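# Rehang the hose on the opposite wall's hooks

## Task

Take the hose off the hooks it hangs on now and put it onto the two empty hooks on the wall across from them. At the end it must hang motionless with no part touching the floor, supported by the hooks and not by the robot. Release it and back the robot away. The robot must not tip over or finish leaning, or the task fails.

## Robot and tools

Robot: a wheeled base that only drives forward/back and turns in place, with a lifting column carrying a tilting head and two six-joint arms (left and right), each ending in a two-finger gripper. Shoulder height S = 0.90 m + column_m. Folded, the robot is 0.73 m long, 0.62 m wide, S + 0.43 m tall, with its front 0.40 m ahead of the column.

Frames: the base frame has its origin on the floor under the column, between the drive wheels; x forward, y to the robot's left, z up. left_hand and right_hand are reported in this frame: the point where the fingers meet (tips reach 8 mm further), with quat_wxyz mapping (0,0,1) onto the finger direction and hand y along the opening. The odometry frame is the base frame as it stood at the scene start; heading is positive leftward, within -3.142 to 3.142.

execute_actions: argument actions is a list holding either nothing (just report state and images) or exactly one action object. An action may contain:
- base: one key only. translate_m is a relative drive in metres from where the base last measured itself, positive forward, -3 to 3. rotate_rad is a relative turn in radians, positive counter-clockwise seen from above (left), -3.2 to 3.2. A move needing more than 8.667 s is refused.
- joints: a single dict covering both arms, keyed by joint name, each value an absolute target. column_m 0 to 0.8 m; head_tilt_rad -0.61 to 1.308 (positive looks down); left_joint1_rad..left_joint6_rad and right_joint1_rad..right_joint6_rad in radians (joint1 ±2.879, joint2 0 to 3.141, joint3 0 to 3.019, joint4 -1.692 to 1.57, joint5 ±1.57, positive swings the hand to the robot's right, joint6 ±2.094, positive rolls clockwise viewed from behind); left_gripper_m and right_gripper_m 0 (closed) to 0.093 m fingertip gap.
- speeds: optional caps for this action only, translate_m 0.05 to 0.8 m/s and rotate_rad 0.1 to 1 rad/s (defaults are the maxima). Arms are not slowed by it.
Base and joint motions start together. Omitted joints may keep pushing toward older targets. Unknown keys or out-of-range numbers reject the whole call. cameras picks which images come back: cam_head_left, cam_head_right, cam_left_wrist, cam_right_wrist, nav_camera, or all (null/omitted = all, [] = none). No single action runs longer than 15 s.

Arm geometry (approximate): with joint1 at -1.57 (left) or 1.57 (right) and joints 5, 6 at 0, the arm lies in a vertical plane 0.23 m beside the column. Let a = j2 - 0.35, b = 1.05 + j2 - j3, c = b - j4 (c = 1.57 means fingers straight down). Hand forward = 0.12 + 0.39 sin a + 0.38 cos b + 0.25 cos c; hand height = S + 0.39 cos a - 0.38 sin b - 0.25 sin c. Real hands sit up to ~5 cm lower and nearer (about 12 cm with heavy or far loads). Reach is about 1 m from the shoulder. Light loads (up to 0.3 kg) can be held 0.6 m out with fingers down; heavier loads want fingers near vertical and closer in. Very small joint changes (under ~0.03 rad, 0.08 for joints 2 and 3) may not move at all; approach objects in ~0.05 rad steps from your previous target.

Gripper: fingers 7 cm long; outer width is opening +1 cm at the tips, +5 cm at the base; body 10 x 7 cm. To grasp, command an opening smaller than the object; off_target is then expected. An opening that stays 0.002 m or more above its target means something is held.

wait: seconds from 0 to 10; commands nothing new, returns state and images. zoom_image: camera name plus region [x0, y0, x1, y1] in image pixels from the top-left, at most 504 x 504, from that camera's latest full image. read_manual: optional section "licences"; only licence text. finished_scene: pass the current scene number; irreversible, and reports success.

Result lines: base_status and joint_status per motion: done, off_target (stopped short, may still push), contact_stop (column or base blocked; target dropped), time_out, not_followed, limit_stop_at_motor_heat. "joint command not followed" with a "cause:" line means a self-collision guard withheld arm targets; back each joint moved by that command off by at least 0.05 rad, or move the other arm away. on_its_own lists uncommanded behaviour; "held at" is a held target, not a position. joint_positions, left_hand, right_hand, base_odometry, turned_by_wheels vs turned_by_imu (a gap over ~4% and at least 0.05 rad means a bump or slip), base_tilt in degrees (forward/right positive, ~1 degree bias), motor_effort for left_wheel and right_wheel in percent with peak in brackets, wheel_motors_off (1 = wheels disabled). pictures names the order of returned images. MOTOR HOT warns from 85 °C; OVER-TEMPERATURE FAULT means an arm dropped at 100 °C.

Cameras: head cameras look ahead, tilted down by about head_tilt_rad; wrist cameras sit 0.10 m behind the fingertips, offset toward the hand's -x and angled 0.62 rad that way; nav_camera is at the base front, 0.23 m up.

Avoid: arms striking or squeezing each other (can end the run); an arm pushing hard against something for long (overheats; send its current six positions back as targets to relax it); the base pushing for ~3 s (wheels cut out for 2 s); driving into obstacles (after contact_stop reverse 0.05 m first); moving arms with column_m under 0.3; dropping the hose or leaving it on the floor; ending tilted or toppled. A column descent stops on contact and will not go down again until raised 0.2 m.

Each tool is called after ">>>" as name(argument=value, ...), one argument or row to a line, values as JSON.

## Session

>>> execute_actions(
  actions=[
    {"joints":{"head_tilt_rad":0.3}},
  ],
)

Scene clock: 0.90 s.
base_odometry: x=+0.000 y=+0.000 heading=+0.000 (m, m, rad; odometry frame)
turned_by_wheels: +0.000 (rad since the last result)
turned_by_imu: +0.000 (rad since the last result)
base_tilt: forward=+0.9 right=-0.1 (deg)
base_status: not commanded
joint_positions: column_m=+0.555 head_tilt_rad=+0.319 left_joint1_rad=-1.541 left_joint2_rad=+0.877 left_joint3_rad=+0.437 left_joint4_rad=-0.978 left_joint5_rad=-0.011 left_joint6_rad=-0.096 left_gripper_m=+0.094 right_joint1_rad=+1.576 right_joint2_rad=+0.920 right_joint3_rad=+0.380 right_joint4_rad=-0.951 right_joint5_rad=-0.043 right_joint6_rad=+0.041 right_gripper_m=+0.095
joint_status: all done
wheel_motors_off: 0
motor_effort: left_wheel=+2(3) right_wheel=+3(3) (%)
left_hand: x=+0.1590 y=+0.2328 z=+1.2551 quat_wxyz=(+0.431, +0.053, -0.900, -0.034) (m; base frame)
right_hand: x=+0.1239 y=-0.2170 z=+1.2597 quat_wxyz=(+0.466, -0.026, -0.884, -0.011) (m; base frame)
pictures: cam_head_left, cam_head_right, cam_left_wrist, cam_right_wrist, nav_camera
camera_calibration (this result's frames):
cam_head_left: T_world_to_cam=[[-0.12372, -0.992194, 0.0156075, 0.0263373], [-0.417893, 0.0378301, -0.907708, 1.41962], [0.900033, -0.118824, -0.419312, 0.528449], [0, 0, 0, 1]] pos_world=[0.120889, 0.0352198, 1.50978]
cam_head_right: T_world_to_cam=[[-0.117992, -0.992999, 0.00558761, -0.020989], [-0.417394, 0.0444891, -0.907636, 1.42375], [0.901033, -0.109426, -0.419721, 0.523515], [0, 0, 0, 1]] pos_world=[0.120084, -0.0268973, 1.51209]
cam_left_wrist: T_world_to_cam=[[0.0681495, -0.99269, -0.0996081, 0.342893], [-0.0609033, -0.103793, 0.992732, -1.20491], [-0.995814, -0.0615877, -0.0675316, 0.380814], [0, 0, 0, 1]] pos_world=[0.282469, 0.238778, 1.25602]
cam_right_wrist: T_world_to_cam=[[-0.0612346, -0.998116, -0.00389627, -0.198728], [0.0113473, -0.00459949, 0.999925, -1.2542], [-0.998059, 0.0611858, 0.0116076, 0.241737], [0, 0, 0, 1]] pos_world=[0.243331, -0.218913, 1.25052]
Images, in order (width x height): cam_head_left 896x504, cam_head_right 896x504, cam_left_wrist 896x504, cam_right_wrist 896x504, nav_camera 896x504.

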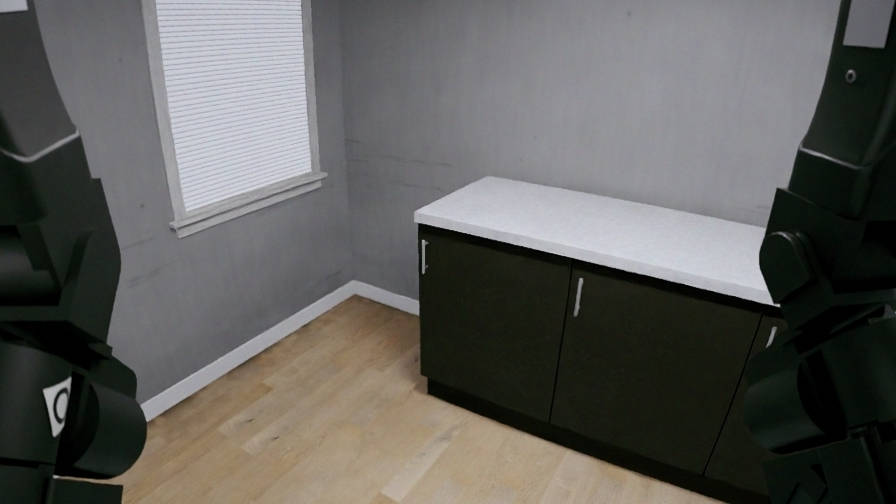

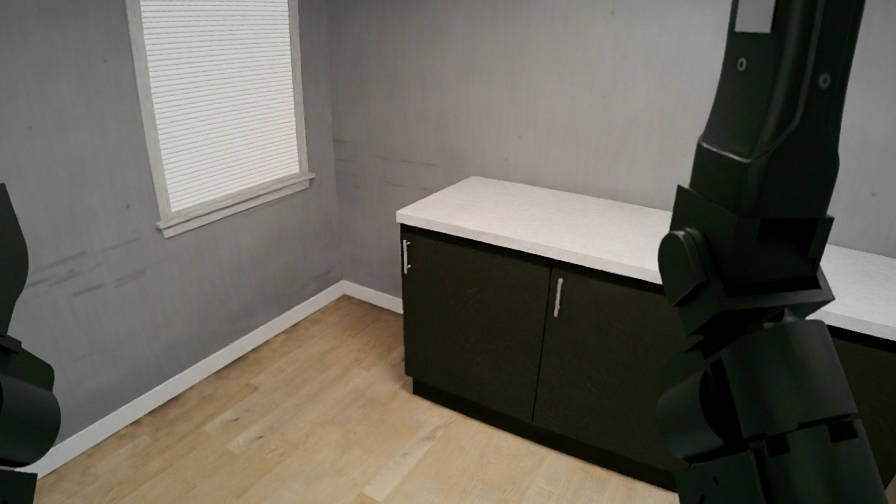

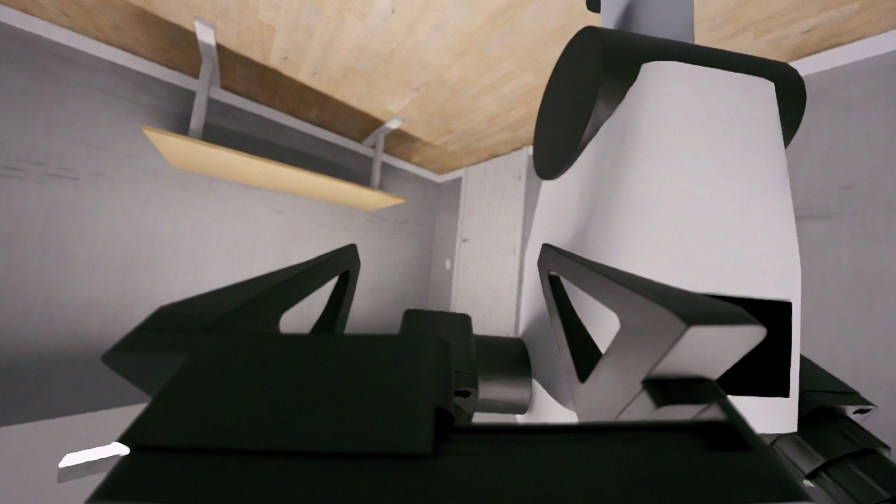

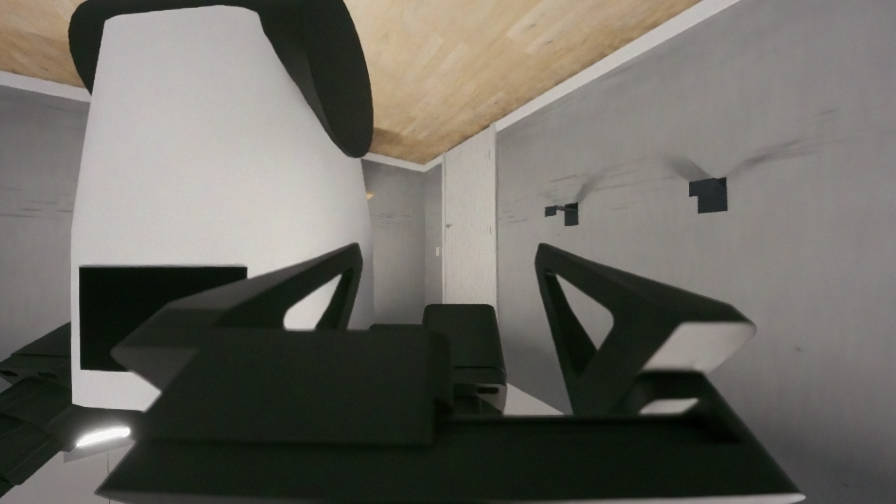

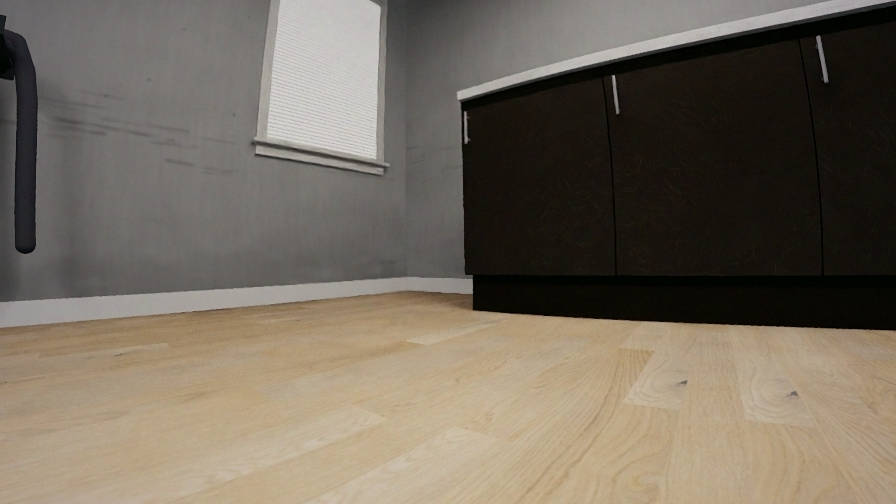

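>>> execute_actions(
  actions=[
    {"base":{"rotate_rad":1.0}},
  ],
  cameras=["cam_head_left","nav_camera","cam_left_wrist","cam_right_wrist"],
)

Scene clock: 4.20 s.
base_odometry: x=+0.000 y=+0.000 heading=+0.998 (m, m, rad; odometry frame)
turned_by_wheels: +0.998 (rad since the last result)
turned_by_imu: +0.985 (rad since the last result)
base_tilt: forward=+1.0 right=-0.1 (deg)
base_status: done
joint_positions: column_m=+0.555 head_tilt_rad=+0.319 left_joint1_rad=-1.541 left_joint2_rad=+0.877 left_joint3_rad=+0.437 left_joint4_rad=-0.978 left_joint5_rad=-0.011 left_joint6_rad=-0.096 left_gripper_m=+0.094 right_joint1_rad=+1.576 right_joint2_rad=+0.920 right_joint3_rad=+0.380 right_joint4_rad=-0.951 right_joint5_rad=-0.043 right_joint6_rad=+0.041 right_gripper_m=+0.095
joint_status: not commanded
wheel_motors_off: 0
motor_effort: left_wheel=-7(62) right_wheel=+7(58) (%)
left_hand: x=+0.1590 y=+0.2328 z=+1.2551 quat_wxyz=(+0.431, +0.053, -0.900, -0.034) (m; base frame)
right_hand: x=+0.1239 y=-0.2170 z=+1.2597 quat_wxyz=(+0.466, -0.026, -0.884, -0.011) (m; base frame)
pictures: cam_head_left, cam_left_wrist, cam_right_wrist, nav_camera
camera_calibration (this result's frames):
cam_head_left: T_world_to_cam=[[-0.123721, -0.992194, 0.0155993, 0.0263501], [-0.417832, 0.0378301, -0.907736, 1.41966], [0.900061, -0.118824, -0.419251, 0.528354], [0, 0, 0, 1]] pos_world=[0.120891, 0.0352198, 1.50978]
cam_left_wrist: T_world_to_cam=[[0.0681495, -0.99269, -0.0996081, 0.342893], [-0.0609033, -0.103793, 0.992732, -1.20491], [-0.995814, -0.0615877, -0.0675316, 0.380814], [0, 0, 0, 1]] pos_world=[0.282469, 0.238778, 1.25602]
cam_right_wrist: T_world_to_cam=[[-0.0612346, -0.998116, -0.00389627, -0.198728], [0.0113473, -0.00459949, 0.999925, -1.2542], [-0.998059, 0.0611858, 0.0116076, 0.241737], [0, 0, 0, 1]] pos_world=[0.243331, -0.218913, 1.25052]
Images, in order (width x height): cam_head_left 896x504, cam_left_wrist 896x504, cam_right_wrist 896x504, nav_camera 896x504.

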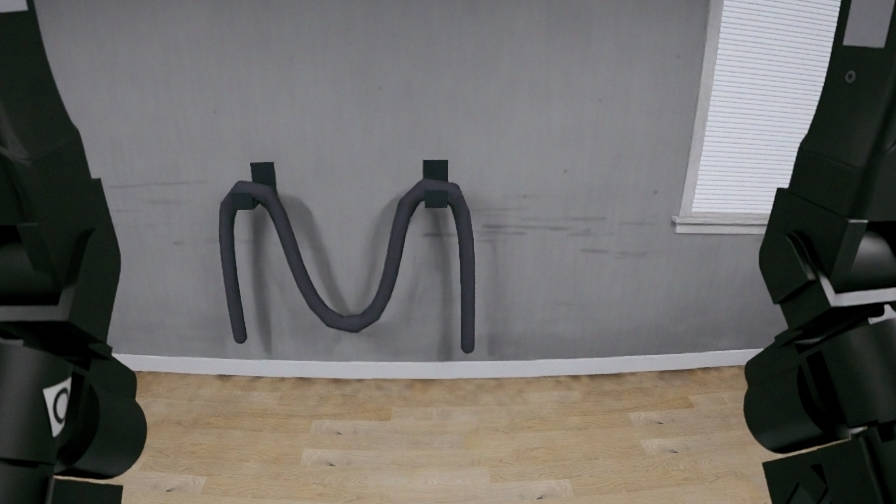

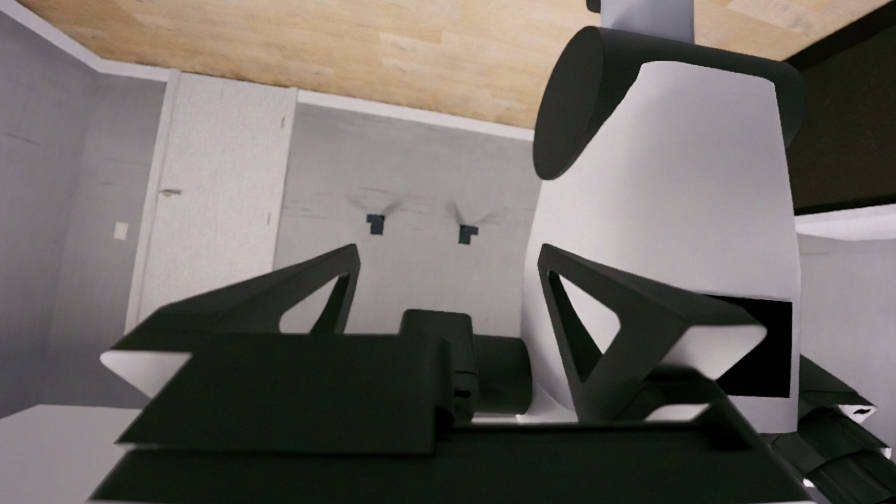

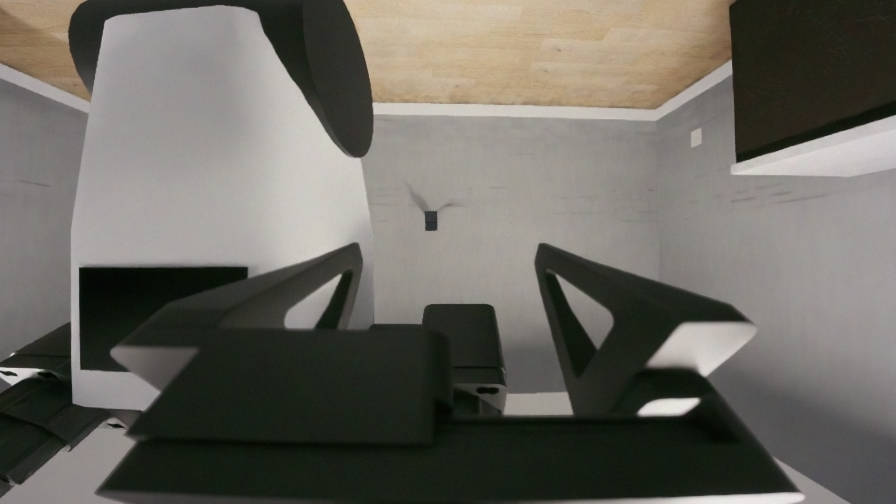

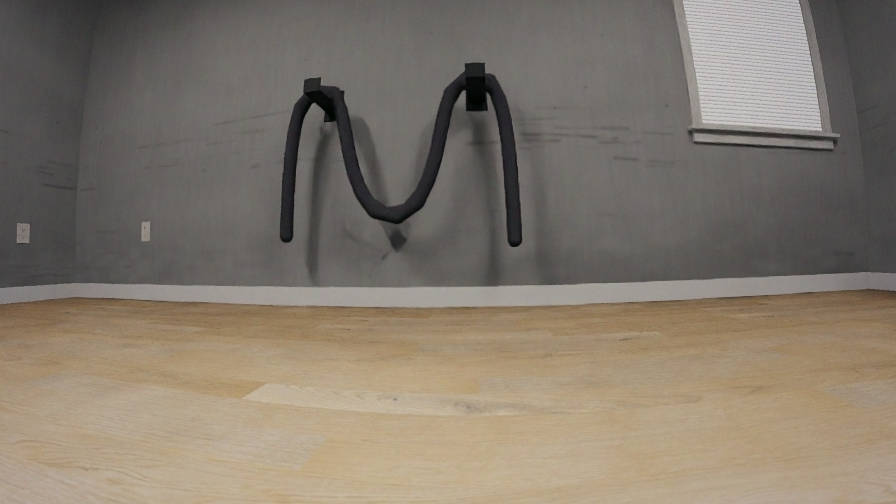

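>>> execute_actions(
  actions=[
    {"base":{"rotate_rad":0.30},"joints":{"column_m":0.65,"head_tilt_rad":0.5,"left_joint1_rad":-1.34,"left_joint2_rad":1.1,"left_joint3_rad":0.86,"left_joint4_rad":-0.28,"left_joint5_rad":0.02,"left_joint6_rad":-1.57,"right_joint1_rad":1.35,"right_joint2_rad":1.1,"right_joint3_rad":0.86,"right_joint4_rad":-0.28,"right_joint5_rad":0.02,"right_joint6_rad":1.57}},
  ],
  cameras=[],
)

>>> execute_actions(
  actions=[
    {"base":{"translate_m":0.91}},
  ],
  cameras=[],
)

>>> execute_actions(
  actions=[
    {"base":{"rotate_rad":-0.37}},
  ],
  cameras=["cam_head_left","nav_camera"],
)

Scene clock: 8.23 s.
base_odometry: x=+0.000 y=+0.000 heading=+1.297 (m, m, rad; odometry frame)
turned_by_wheels: +0.299 (rad since the last result)
turned_by_imu: +0.296 (rad since the last result)
base_tilt: forward=+0.9 right=-0.1 (deg)
base_status: done
joint_positions: column_m=+0.650 head_tilt_rad=+0.504 left_joint1_rad=-1.341 left_joint2_rad=+1.101 left_joint3_rad=+0.868 left_joint4_rad=-0.288 left_joint5_rad=+0.019 left_joint6_rad=-1.561 left_gripper_m=+0.094 right_joint1_rad=+1.341 right_joint2_rad=+1.107 right_joint3_rad=+0.876 right_joint4_rad=-0.285 right_joint5_rad=+0.021 right_joint6_rad=+1.557 right_gripper_m=+0.095
joint_status: all done
wheel_motors_off: 0
motor_effort: left_wheel=-10(34) right_wheel=+9(43) (%)
left_hand: x=+0.4912 y=+0.3346 z=+1.2309 quat_wxyz=(-0.065, +0.740, -0.666, -0.063) (m; base frame)
right_hand: x=+0.4943 y=-0.3425 z=+1.2314 quat_wxyz=(-0.079, -0.737, -0.667, +0.076) (m; base frame)
pictures: none
No camera images: the call's "cameras" was empty. Leave "cameras" out to get every camera's image.

Scene clock: 11.60 s.
base_odometry: x=+0.246 y=+0.876 heading=+1.297 (m, m, rad; odometry frame)
turned_by_wheels: +0.000 (rad since the last result)
turned_by_imu: +0.003 (rad since the last result)
base_tilt: forward=+0.9 right=-0.2 (deg)
base_status: done
joint_positions: column_m=+0.650 head_tilt_rad=+0.504 left_joint1_rad=-1.341 left_joint2_rad=+1.101 left_joint3_rad=+0.865 left_joint4_rad=-0.285 left_joint5_rad=+0.019 left_joint6_rad=-1.561 left_gripper_m=+0.094 right_joint1_rad=+1.341 right_joint2_rad=+1.107 right_joint3_rad=+0.866 right_joint4_rad=-0.284 right_joint5_rad=+0.021 right_joint6_rad=+1.557 right_gripper_m=+0.095
joint_status: not commanded
wheel_motors_off: 0
motor_effort: left_wheel=+2(55) right_wheel=+1(65) (%)
left_hand: x=+0.4903 y=+0.3345 z=+1.2306 quat_wxyz=(-0.065, +0.740, -0.666, -0.063) (m; base frame)
right_hand: x=+0.4886 y=-0.3420 z=+1.2303 quat_wxyz=(-0.076, -0.738, -0.666, +0.079) (m; base frame)
pictures: none
No camera images: the call's "cameras" was empty. Leave "cameras" out to get every camera's image.

Scene clock: 13.53 s.
base_odometry: x=+0.246 y=+0.876 heading=+0.929 (m, m, rad; odometry frame)
turned_by_wheels: -0.368 (rad since the last result)
turned_by_imu: -0.363 (rad since the last result)
base_tilt: forward=+0.9 right=-0.1 (deg)
base_status: done
joint_positions: column_m=+0.650 head_tilt_rad=+0.504 left_joint1_rad=-1.341 left_joint2_rad=+1.101 left_joint3_rad=+0.865 left_joint4_rad=-0.285 left_joint5_rad=+0.019 left_joint6_rad=-1.561 left_gripper_m=+0.094 right_joint1_rad=+1.342 right_joint2_rad=+1.107 right_joint3_rad=+0.866 right_joint4_rad=-0.284 right_joint5_rad=+0.021 right_joint6_rad=+1.557 right_gripper_m=+0.095
joint_status: not commanded
wheel_motors_off: 0
motor_effort: left_wheel=+4(41) right_wheel=-6(66) (%)
left_hand: x=+0.4903 y=+0.3345 z=+1.2306 quat_wxyz=(-0.065, +0.740, -0.666, -0.063) (m; base frame)
right_hand: x=+0.4886 y=-0.3415 z=+1.2302 quat_wxyz=(-0.076, -0.737, -0.667, +0.079) (m; base frame)
pictures: cam_head_left, nav_camera
camera_calibration (this result's frames):
cam_head_left: T_world_to_cam=[[-0.118735, -0.992194, 0.0381109, -0.0121996], [-0.577812, 0.0378301, -0.815292, 1.36223], [0.807487, -0.118824, -0.577794, 0.831964], [0, 0, 0, 1]] pos_world=[0.113867, 0.0352198, 1.59179]
Images, in order (width x height): cam_head_left 896x504, nav_camera 896x504.

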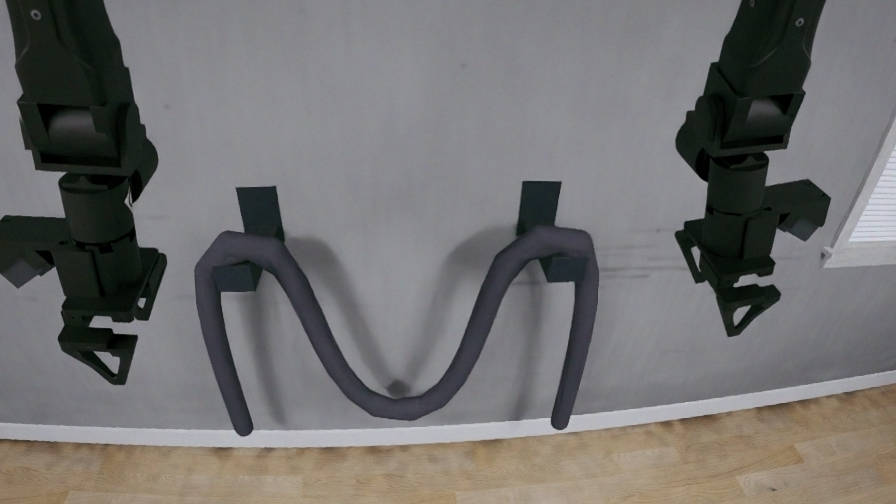

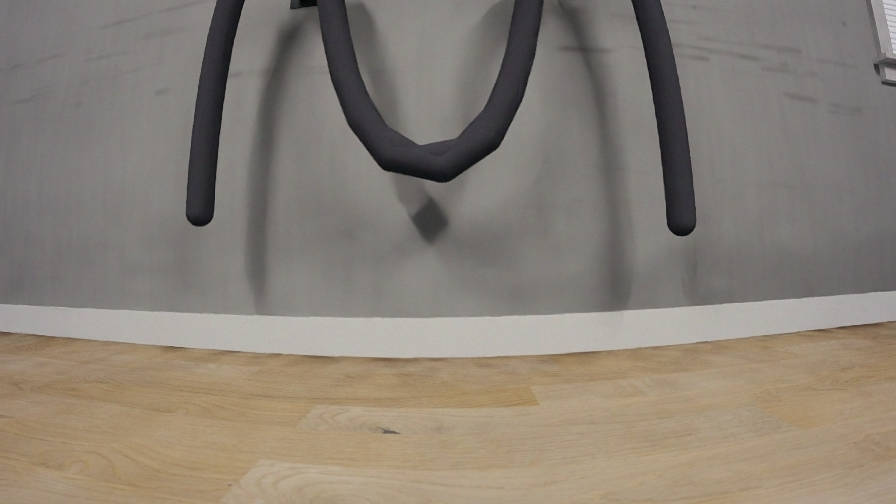

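>>> execute_actions(
  actions=[
    {"base":{"translate_m":0.46},"joints":{"column_m":0.50,"head_tilt_rad":0.9,"left_gripper_m":0.07,"right_gripper_m":0.07}},
  ],
  cameras=["cam_head_left","cam_left_wrist","cam_right_wrist"],
)

Scene clock: 16.73 s.
base_odometry: x=+0.522 y=+1.245 heading=+0.928 (m, m, rad; odometry frame)
turned_by_wheels: +0.000 (rad since the last result)
turned_by_imu: +0.001 (rad since the last result)
base_tilt: forward=+0.9 right=-0.2 (deg)
base_status: done
joint_positions: column_m=+0.500 head_tilt_rad=+0.901 left_joint1_rad=-1.341 left_joint2_rad=+1.101 left_joint3_rad=+0.865 left_joint4_rad=-0.284 left_joint5_rad=+0.019 left_joint6_rad=-1.561 left_gripper_m=+0.070 right_joint1_rad=+1.342 right_joint2_rad=+1.107 right_joint3_rad=+0.866 right_joint4_rad=-0.283 right_joint5_rad=+0.021 right_joint6_rad=+1.557 right_gripper_m=+0.070
joint_status: all done
wheel_motors_off: 0
motor_effort: left_wheel=+0(61) right_wheel=+1(60) (%)
left_hand: x=+0.4902 y=+0.3345 z=+1.0808 quat_wxyz=(-0.065, +0.740, -0.666, -0.063) (m; base frame)
right_hand: x=+0.4890 y=-0.3415 z=+1.0804 quat_wxyz=(-0.076, -0.737, -0.667, +0.078) (m; base frame)
pictures: cam_head_left, cam_left_wrist, cam_right_wrist
camera_calibration (this result's frames):
cam_head_left: T_world_to_cam=[[-0.0947683, -0.992194, 0.0810513, -0.0715028], [-0.848083, 0.0378301, -0.528512, 0.827449], [0.52132, -0.118824, -0.845048, 1.15689], [0, 0, 0, 1]] pos_world=[0.0918581, 0.0352198, 1.42074]
cam_left_wrist: T_world_to_cam=[[0.994966, 0.0986188, 0.0177817, -0.54236], [0.0821302, -0.90419, 0.419159, -0.183545], [0.057415, -0.415589, -0.907739, 1.21533], [0, 0, 0, 1]] pos_world=[0.484926, 0.392604, 1.18978]
cam_right_wrist: T_world_to_cam=[[-0.995523, 0.0930952, -0.0163251, 0.541634], [0.0797178, 0.919831, 0.384131, -0.132009], [0.050777, 0.38111, -0.923134, 1.22211], [0, 0, 0, 1]] pos_world=[0.487678, -0.394757, 1.18773]
Images, in order (width x height): cam_head_left 896x504, cam_left_wrist 896x504, cam_right_wrist 896x504.

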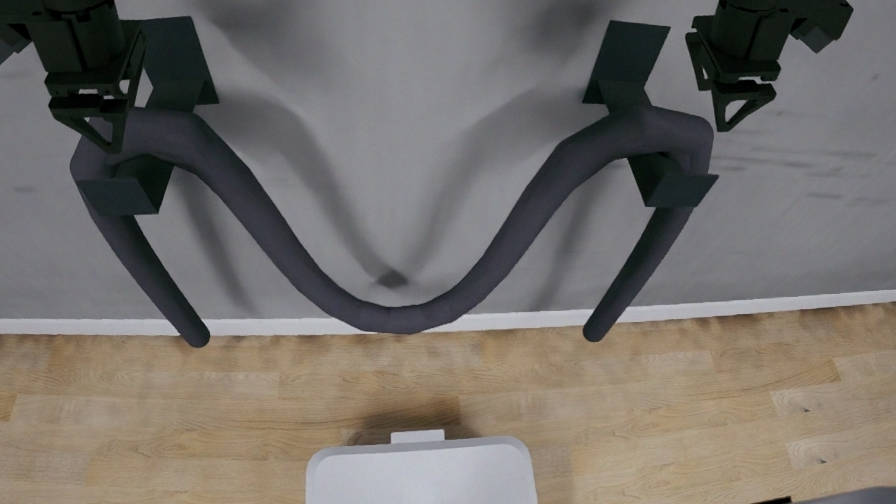

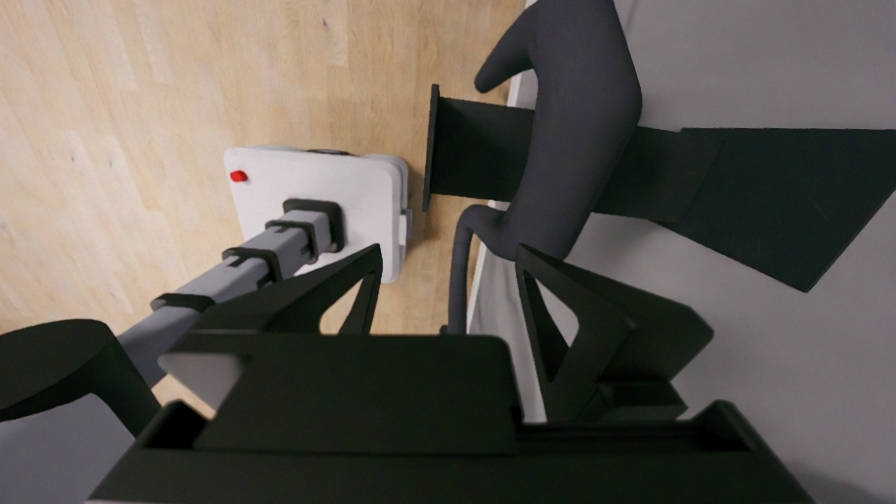

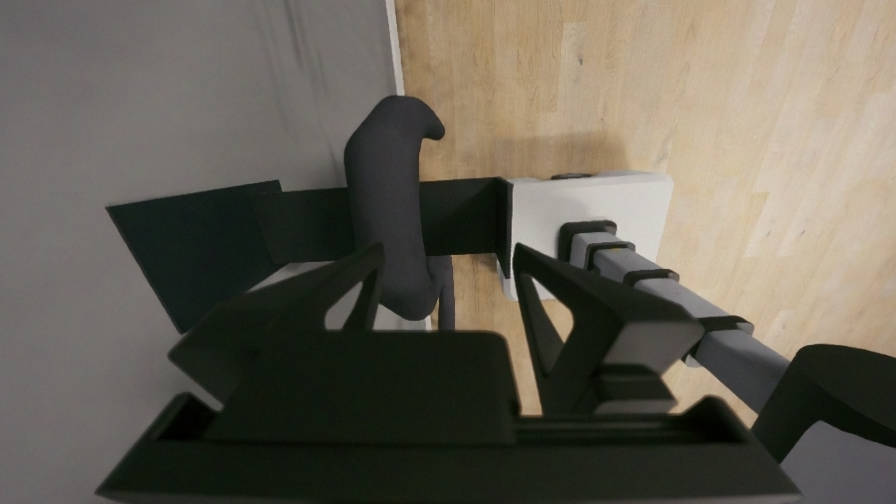

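>>> execute_actions(
  actions=[
    {"base":{"translate_m":0.052},"joints":{"left_joint1_rad":-1.27,"left_joint2_rad":1.17,"left_joint3_rad":1.03,"left_joint4_rad":-0.38,"left_joint6_rad":-1.5,"right_joint1_rad":1.395,"column_m":0.47}},
  ],
  cameras=["cam_head_left","cam_left_wrist","cam_right_wrist"],
)

Scene clock: 20.87 s.
base_odometry: x=+0.553 y=+1.286 heading=+0.928 (m, m, rad; odometry frame)
turned_by_wheels: +0.000 (rad since the last result)
turned_by_imu: +0.001 (rad since the last result)
base_tilt: forward=+0.9 right=-0.2 (deg)
base_status: done
joint_positions: column_m=+0.470 head_tilt_rad=+0.902 left_joint1_rad=-1.264 left_joint2_rad=+1.173 left_joint3_rad=+1.031 left_joint4_rad=-0.378 left_joint5_rad=+0.019 left_joint6_rad=-1.508 left_gripper_m=+0.070 right_joint1_rad=+1.392 right_joint2_rad=+1.107 right_joint3_rad=+0.866 right_joint4_rad=-0.282 right_joint5_rad=+0.021 right_joint6_rad=+1.557 right_gripper_m=+0.070
joint_status: all done
wheel_motors_off: 0
motor_effort: left_wheel=+0(34) right_wheel=-1(35) (%)
left_hand: x=+0.5382 y=+0.3814 z=+1.0530 quat_wxyz=(-0.086, +0.733, -0.669, -0.088) (m; base frame)
right_hand: x=+0.4915 y=-0.3175 z=+1.0459 quat_wxyz=(-0.062, -0.731, -0.677, +0.063) (m; base frame)
pictures: cam_head_left, cam_left_wrist, cam_right_wrist
camera_calibration (this result's frames):
cam_head_left: T_world_to_cam=[[-0.0947516, -0.992194, 0.0810707, -0.0690981], [-0.848191, 0.0378301, -0.528337, 0.81133], [0.521146, -0.118824, -0.845155, 1.13168], [0, 0, 0, 1]] pos_world=[0.0918447, 0.0352198, 1.3907]
cam_left_wrist: T_world_to_cam=[[0.996414, 0.0835157, 0.0136055, -0.584874], [0.0731432, -0.930944, 0.357761, -0.0537803], [0.0425447, -0.355483, -0.933714, 1.21919], [0, 0, 0, 1]] pos_world=[0.53484, 0.432181, 1.16557]
cam_right_wrist: T_world_to_cam=[[-0.997519, 0.0691358, -0.0132506, 0.531518], [0.0570425, 0.904171, 0.423345, -0.175836], [0.0412491, 0.421539, -0.905872, 1.18043], [0, 0, 0, 1]] pos_world=[0.491537, -0.375359, 1.1508]
Images, in order (width x height): cam_head_left 896x504, cam_left_wrist 896x504, cam_right_wrist 896x504.

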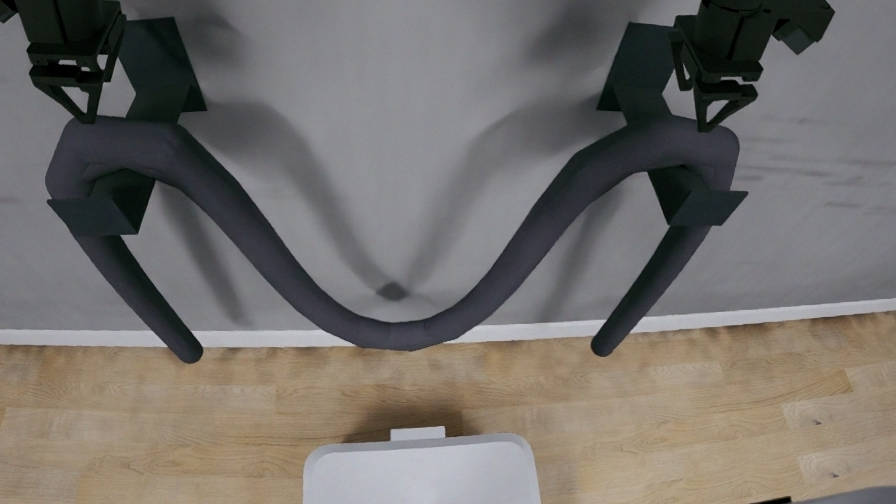

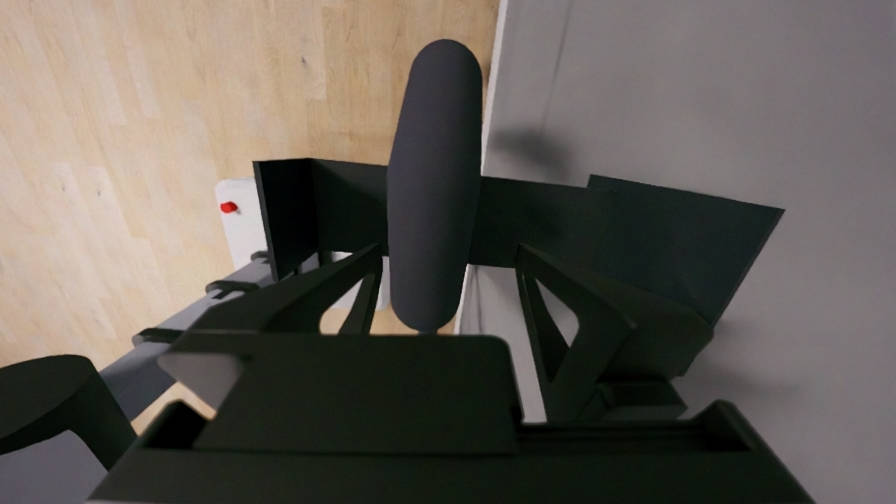

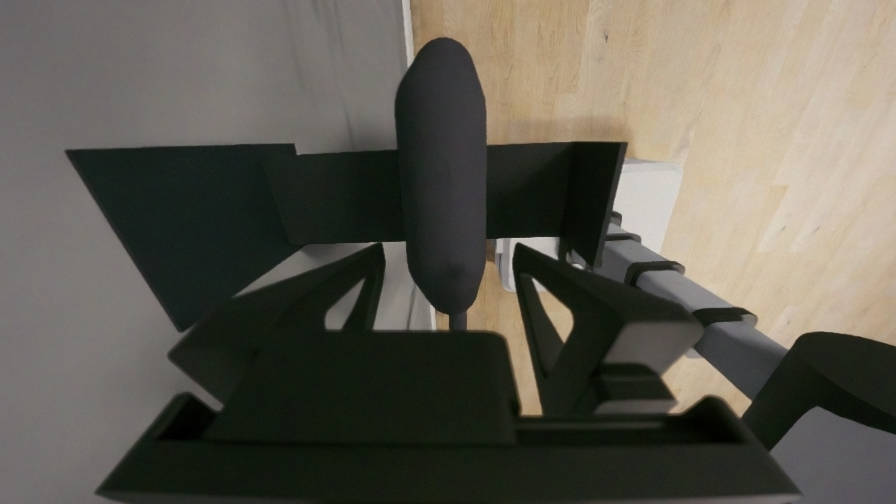

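>>> execute_actions(
  actions=[
    {"joints":{"left_joint1_rad":-1.30,"left_gripper_m":0.082,"right_gripper_m":0.082}},
  ],
  cameras=[],
)

>>> execute_actions(
  actions=[
    {"joints":{"column_m":0.41}},
  ],
  cameras=["cam_head_left","cam_left_wrist","cam_right_wrist"],
)

Scene clock: 22.23 s.
base_odometry: x=+0.553 y=+1.286 heading=+0.928 (m, m, rad; odometry frame)
turned_by_wheels: +0.000 (rad since the last result)
turned_by_imu: +0.000 (rad since the last result)
base_tilt: forward=+1.0 right=-0.2 (deg)
base_status: not commanded
joint_positions: column_m=+0.470 head_tilt_rad=+0.902 left_joint1_rad=-1.299 left_joint2_rad=+1.173 left_joint3_rad=+1.031 left_joint4_rad=-0.378 left_joint5_rad=+0.019 left_joint6_rad=-1.508 left_gripper_m=+0.082 right_joint1_rad=+1.392 right_joint2_rad=+1.107 right_joint3_rad=+0.866 right_joint4_rad=-0.282 right_joint5_rad=+0.021 right_joint6_rad=+1.557 right_gripper_m=+0.082
joint_status: all done
wheel_motors_off: 0
motor_effort: left_wheel=-1(2) right_wheel=+0(1) (%)
left_hand: x=+0.5408 y=+0.3637 z=+1.0485 quat_wxyz=(-0.076, +0.728, -0.677, -0.077) (m; base frame)
right_hand: x=+0.4915 y=-0.3175 z=+1.0459 quat_wxyz=(-0.062, -0.731, -0.677, +0.063) (m; base frame)
pictures: none
No camera images: the call's "cameras" was empty. Leave "cameras" out to get every camera's image.

Scene clock: 23.60 s.
base_odometry: x=+0.553 y=+1.286 heading=+0.928 (m, m, rad; odometry frame)
turned_by_wheels: +0.000 (rad since the last result)
turned_by_imu: +0.000 (rad since the last result)
base_tilt: forward=+0.9 right=-0.1 (deg)
base_status: not commanded
joint_positions: column_m=+0.410 head_tilt_rad=+0.902 left_joint1_rad=-1.299 left_joint2_rad=+1.173 left_joint3_rad=+1.031 left_joint4_rad=-0.384 left_joint5_rad=+0.019 left_joint6_rad=-1.506 left_gripper_m=+0.082 right_joint1_rad=+1.392 right_joint2_rad=+1.107 right_joint3_rad=+0.866 right_joint4_rad=-0.282 right_joint5_rad=+0.021 right_joint6_rad=+1.557 right_gripper_m=+0.082
joint_status: all done
wheel_motors_off: 0
motor_effort: left_wheel=+1(1) right_wheel=+0(1) (%)
left_hand: x=+0.5392 y=+0.3635 z=+0.9885 quat_wxyz=(-0.073, +0.728, -0.677, -0.079) (m; base frame)
right_hand: x=+0.4915 y=-0.3175 z=+0.9859 quat_wxyz=(-0.062, -0.731, -0.677, +0.063) (m; base frame)
pictures: cam_head_left, cam_left_wrist, cam_right_wrist
camera_calibration (this result's frames):
cam_head_left: T_world_to_cam=[[-0.0947516, -0.992194, 0.0810708, -0.0642357], [-0.848191, 0.0378301, -0.528337, 0.779642], [0.521146, -0.118824, -0.845155, 1.08099], [0, 0, 0, 1]] pos_world=[0.0918447, 0.0352198, 1.33073]
cam_left_wrist: T_world_to_cam=[[0.997743, 0.0669811, 0.00481223, -0.569498], [0.059936, -0.920534, 0.386037, -0.0720361], [0.030287, -0.384877, -0.922471, 1.15881], [0, 0, 0, 1]] pos_world=[0.537433, 0.417834, 1.09952]
cam_right_wrist: T_world_to_cam=[[-0.997519, 0.0691358, -0.0132506, 0.530723], [0.0570425, 0.904171, 0.423345, -0.150445], [0.0412491, 0.421539, -0.905872, 1.1261], [0, 0, 0, 1]] pos_world=[0.491537, -0.375359, 1.09082]
Images, in order (width x height): cam_head_left 896x504, cam_left_wrist 896x504, cam_right_wrist 896x504.

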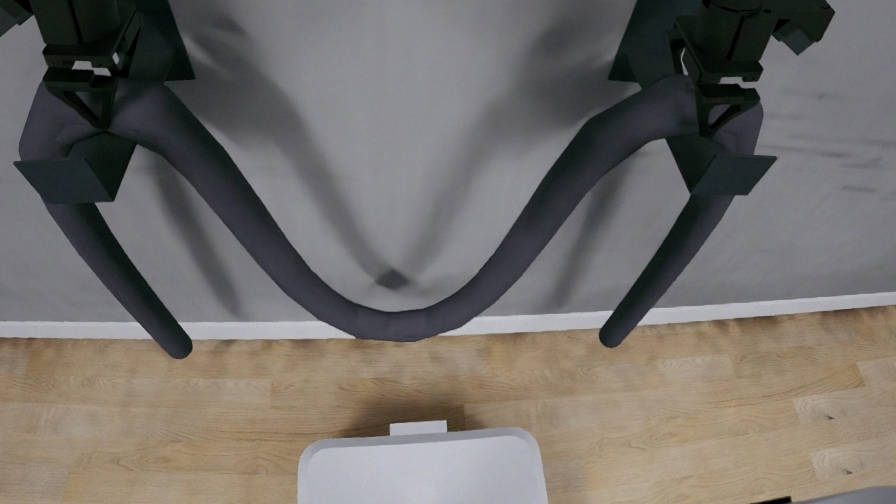

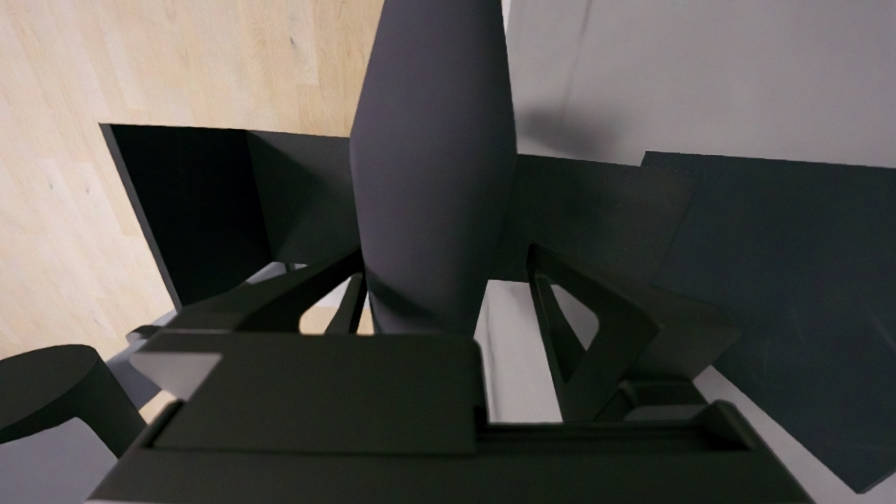

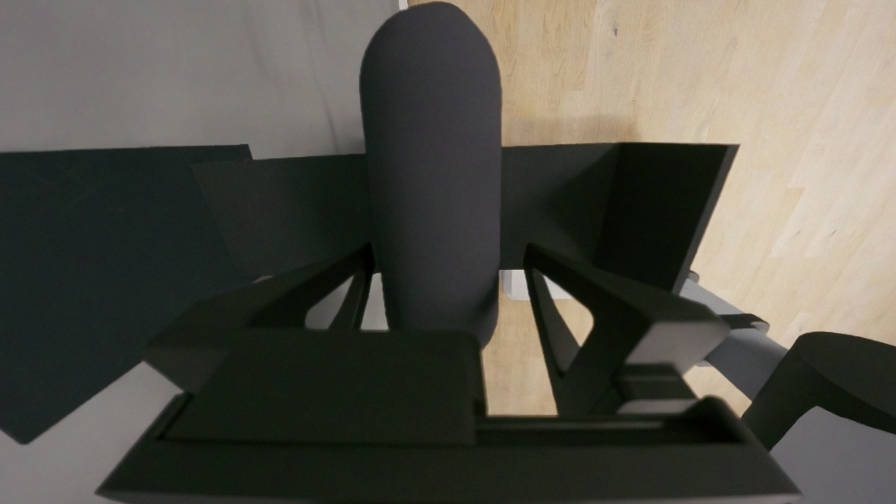

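>>> execute_actions(
  actions=[
    {"joints":{"column_m":0.38}},
  ],
  cameras=["cam_left_wrist","cam_right_wrist"],
)

Scene clock: 25.17 s.
base_odometry: x=+0.553 y=+1.286 heading=+0.928 (m, m, rad; odometry frame)
turned_by_wheels: +0.000 (rad since the last result)
turned_by_imu: +0.000 (rad since the last result)
base_tilt: forward=+1.0 right=-0.1 (deg)
base_status: not commanded
joint_positions: column_m=+0.380 head_tilt_rad=+0.902 left_joint1_rad=-1.298 left_joint2_rad=+1.165 left_joint3_rad=+1.030 left_joint4_rad=-0.388 left_joint5_rad=+0.018 left_joint6_rad=-1.505 left_gripper_m=+0.082 right_joint1_rad=+1.392 right_joint2_rad=+1.104 right_joint3_rad=+0.866 right_joint4_rad=-0.282 right_joint5_rad=+0.021 right_joint6_rad=+1.557 right_gripper_m=+0.082
joint_status: all done
wheel_motors_off: 0
motor_effort: left_wheel=+3(4) right_wheel=-1(1) (%)
left_hand: x=+0.5405 y=+0.3632 z=+0.9617 quat_wxyz=(-0.075, +0.727, -0.678, -0.079) (m; base frame)
right_hand: x=+0.4924 y=-0.3175 z=+0.9569 quat_wxyz=(-0.063, -0.730, -0.677, +0.062) (m; base frame)
pictures: cam_left_wrist, cam_right_wrist
camera_calibration (this result's frames):
cam_left_wrist: T_world_to_cam=[[0.997859, 0.0649743, 0.00743879, -0.572529], [0.0571032, -0.921074, 0.385177, -0.0594877], [0.0318783, -0.383927, -0.922813, 1.13303], [0, 0, 0, 1]] pos_world=[0.538581, 0.417408, 1.07275]
cam_right_wrist: T_world_to_cam=[[-0.997509, 0.0687213, -0.0158881, 0.533612], [0.0555576, 0.904295, 0.423278, -0.137441], [0.0434557, 0.421341, -0.905861, 1.09858], [0, 0, 0, 1]] pos_world=[0.492179, -0.37526, 1.06181]
Images, in order (width x height): cam_left_wrist 896x504, cam_right_wrist 896x504.

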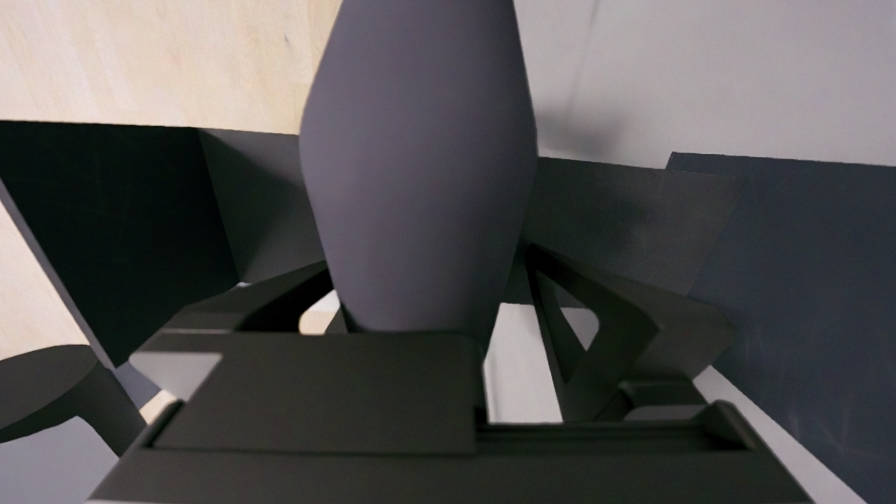

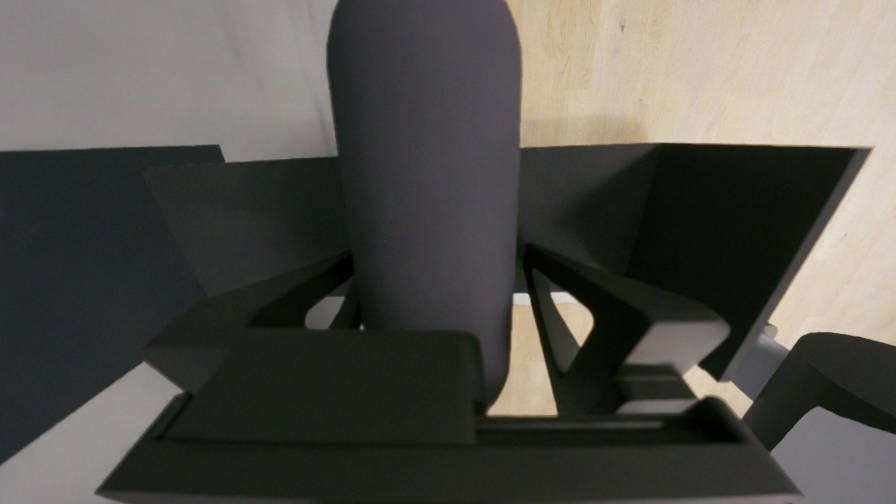

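Touching down. Grip and lift.

>>> execute_actions(
  actions=[
    {"joints":{"left_gripper_m":0.015,"right_gripper_m":0.015}},
  ],
  cameras=[],
)

>>> execute_actions(
  actions=[
    {"joints":{"column_m":0.62,"head_tilt_rad":0.8}},
  ],
  cameras=["cam_head_left"],
)

Scene clock: 26.47 s.
base_odometry: x=+0.553 y=+1.286 heading=+0.928 (m, m, rad; odometry frame)
turned_by_wheels: +0.000 (rad since the last result)
turned_by_imu: +0.000 (rad since the last result)
base_tilt: forward=+0.9 right=-0.1 (deg)
base_status: not commanded
joint_positions: column_m=+0.380 head_tilt_rad=+0.902 left_joint1_rad=-1.298 left_joint2_rad=+1.165 left_joint3_rad=+1.030 left_joint4_rad=-0.390 left_joint5_rad=+0.019 left_joint6_rad=-1.505 left_gripper_m=+0.057 right_joint1_rad=+1.392 right_joint2_rad=+1.103 right_joint3_rad=+0.868 right_joint4_rad=-0.276 right_joint5_rad=+0.021 right_joint6_rad=+1.558 right_gripper_m=+0.058
joint_status: left_gripper_m off_target (ended at +0.057, target +0.015); right_gripper_m off_target (ended at +0.058, target +0.015)
wheel_motors_off: 0
motor_effort: left_wheel=+4(3) right_wheel=-1(1) (%)
left_hand: x=+0.5403 y=+0.3631 z=+0.9618 quat_wxyz=(-0.074, +0.727, -0.678, -0.079) (m; base frame)
right_hand: x=+0.4953 y=-0.3178 z=+0.9574 quat_wxyz=(-0.066, -0.730, -0.677, +0.059) (m; base frame)
pictures: none
No camera images: the call's "cameras" was empty. Leave "cameras" out to get every camera's image.

Scene clock: 30.20 s.
base_odometry: x=+0.553 y=+1.286 heading=+0.928 (m, m, rad; odometry frame)
turned_by_wheels: +0.000 (rad since the last result)
turned_by_imu: +0.001 (rad since the last result)
base_tilt: forward=+0.9 right=+0.0 (deg)
base_status: not commanded
joint_positions: column_m=+0.620 head_tilt_rad=+0.816 left_joint1_rad=-1.302 left_joint2_rad=+1.190 left_joint3_rad=+1.030 left_joint4_rad=-0.387 left_joint5_rad=+0.024 left_joint6_rad=-1.505 left_gripper_m=+0.057 right_joint1_rad=+1.392 right_joint2_rad=+1.106 right_joint3_rad=+0.868 right_joint4_rad=-0.276 right_joint5_rad=+0.013 right_joint6_rad=+1.558 right_gripper_m=+0.058
joint_status: all done
wheel_motors_off: 0
motor_effort: left_wheel=+2(4) right_wheel=-1(2) (%)
left_hand: x=+0.5327 y=+0.3618 z=+1.1906 quat_wxyz=(-0.063, +0.728, -0.677, -0.083) (m; base frame)
right_hand: x=+0.4947 y=-0.3160 z=+1.1960 quat_wxyz=(-0.062, -0.731, -0.678, +0.056) (m; base frame)
pictures: cam_head_left
camera_calibration (this result's frames):
cam_head_left: T_world_to_cam=[[-0.101362, -0.992194, 0.0726361, -0.0673688], [-0.799696, 0.0378301, -0.599212, 1.00188], [0.591786, -0.118824, -0.797289, 1.17791], [0, 0, 0, 1]] pos_world=[0.0973014, 0.0352198, 1.54436]
Images, in order (width x height): cam_head_left 896x504.

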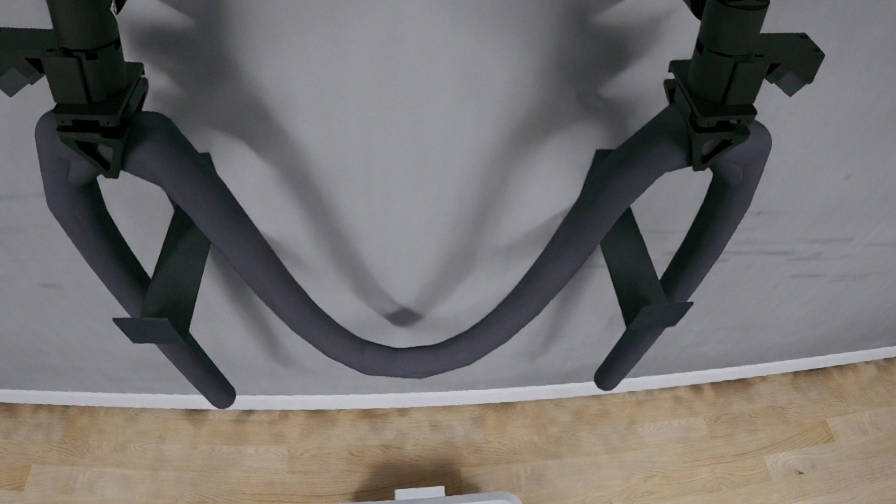

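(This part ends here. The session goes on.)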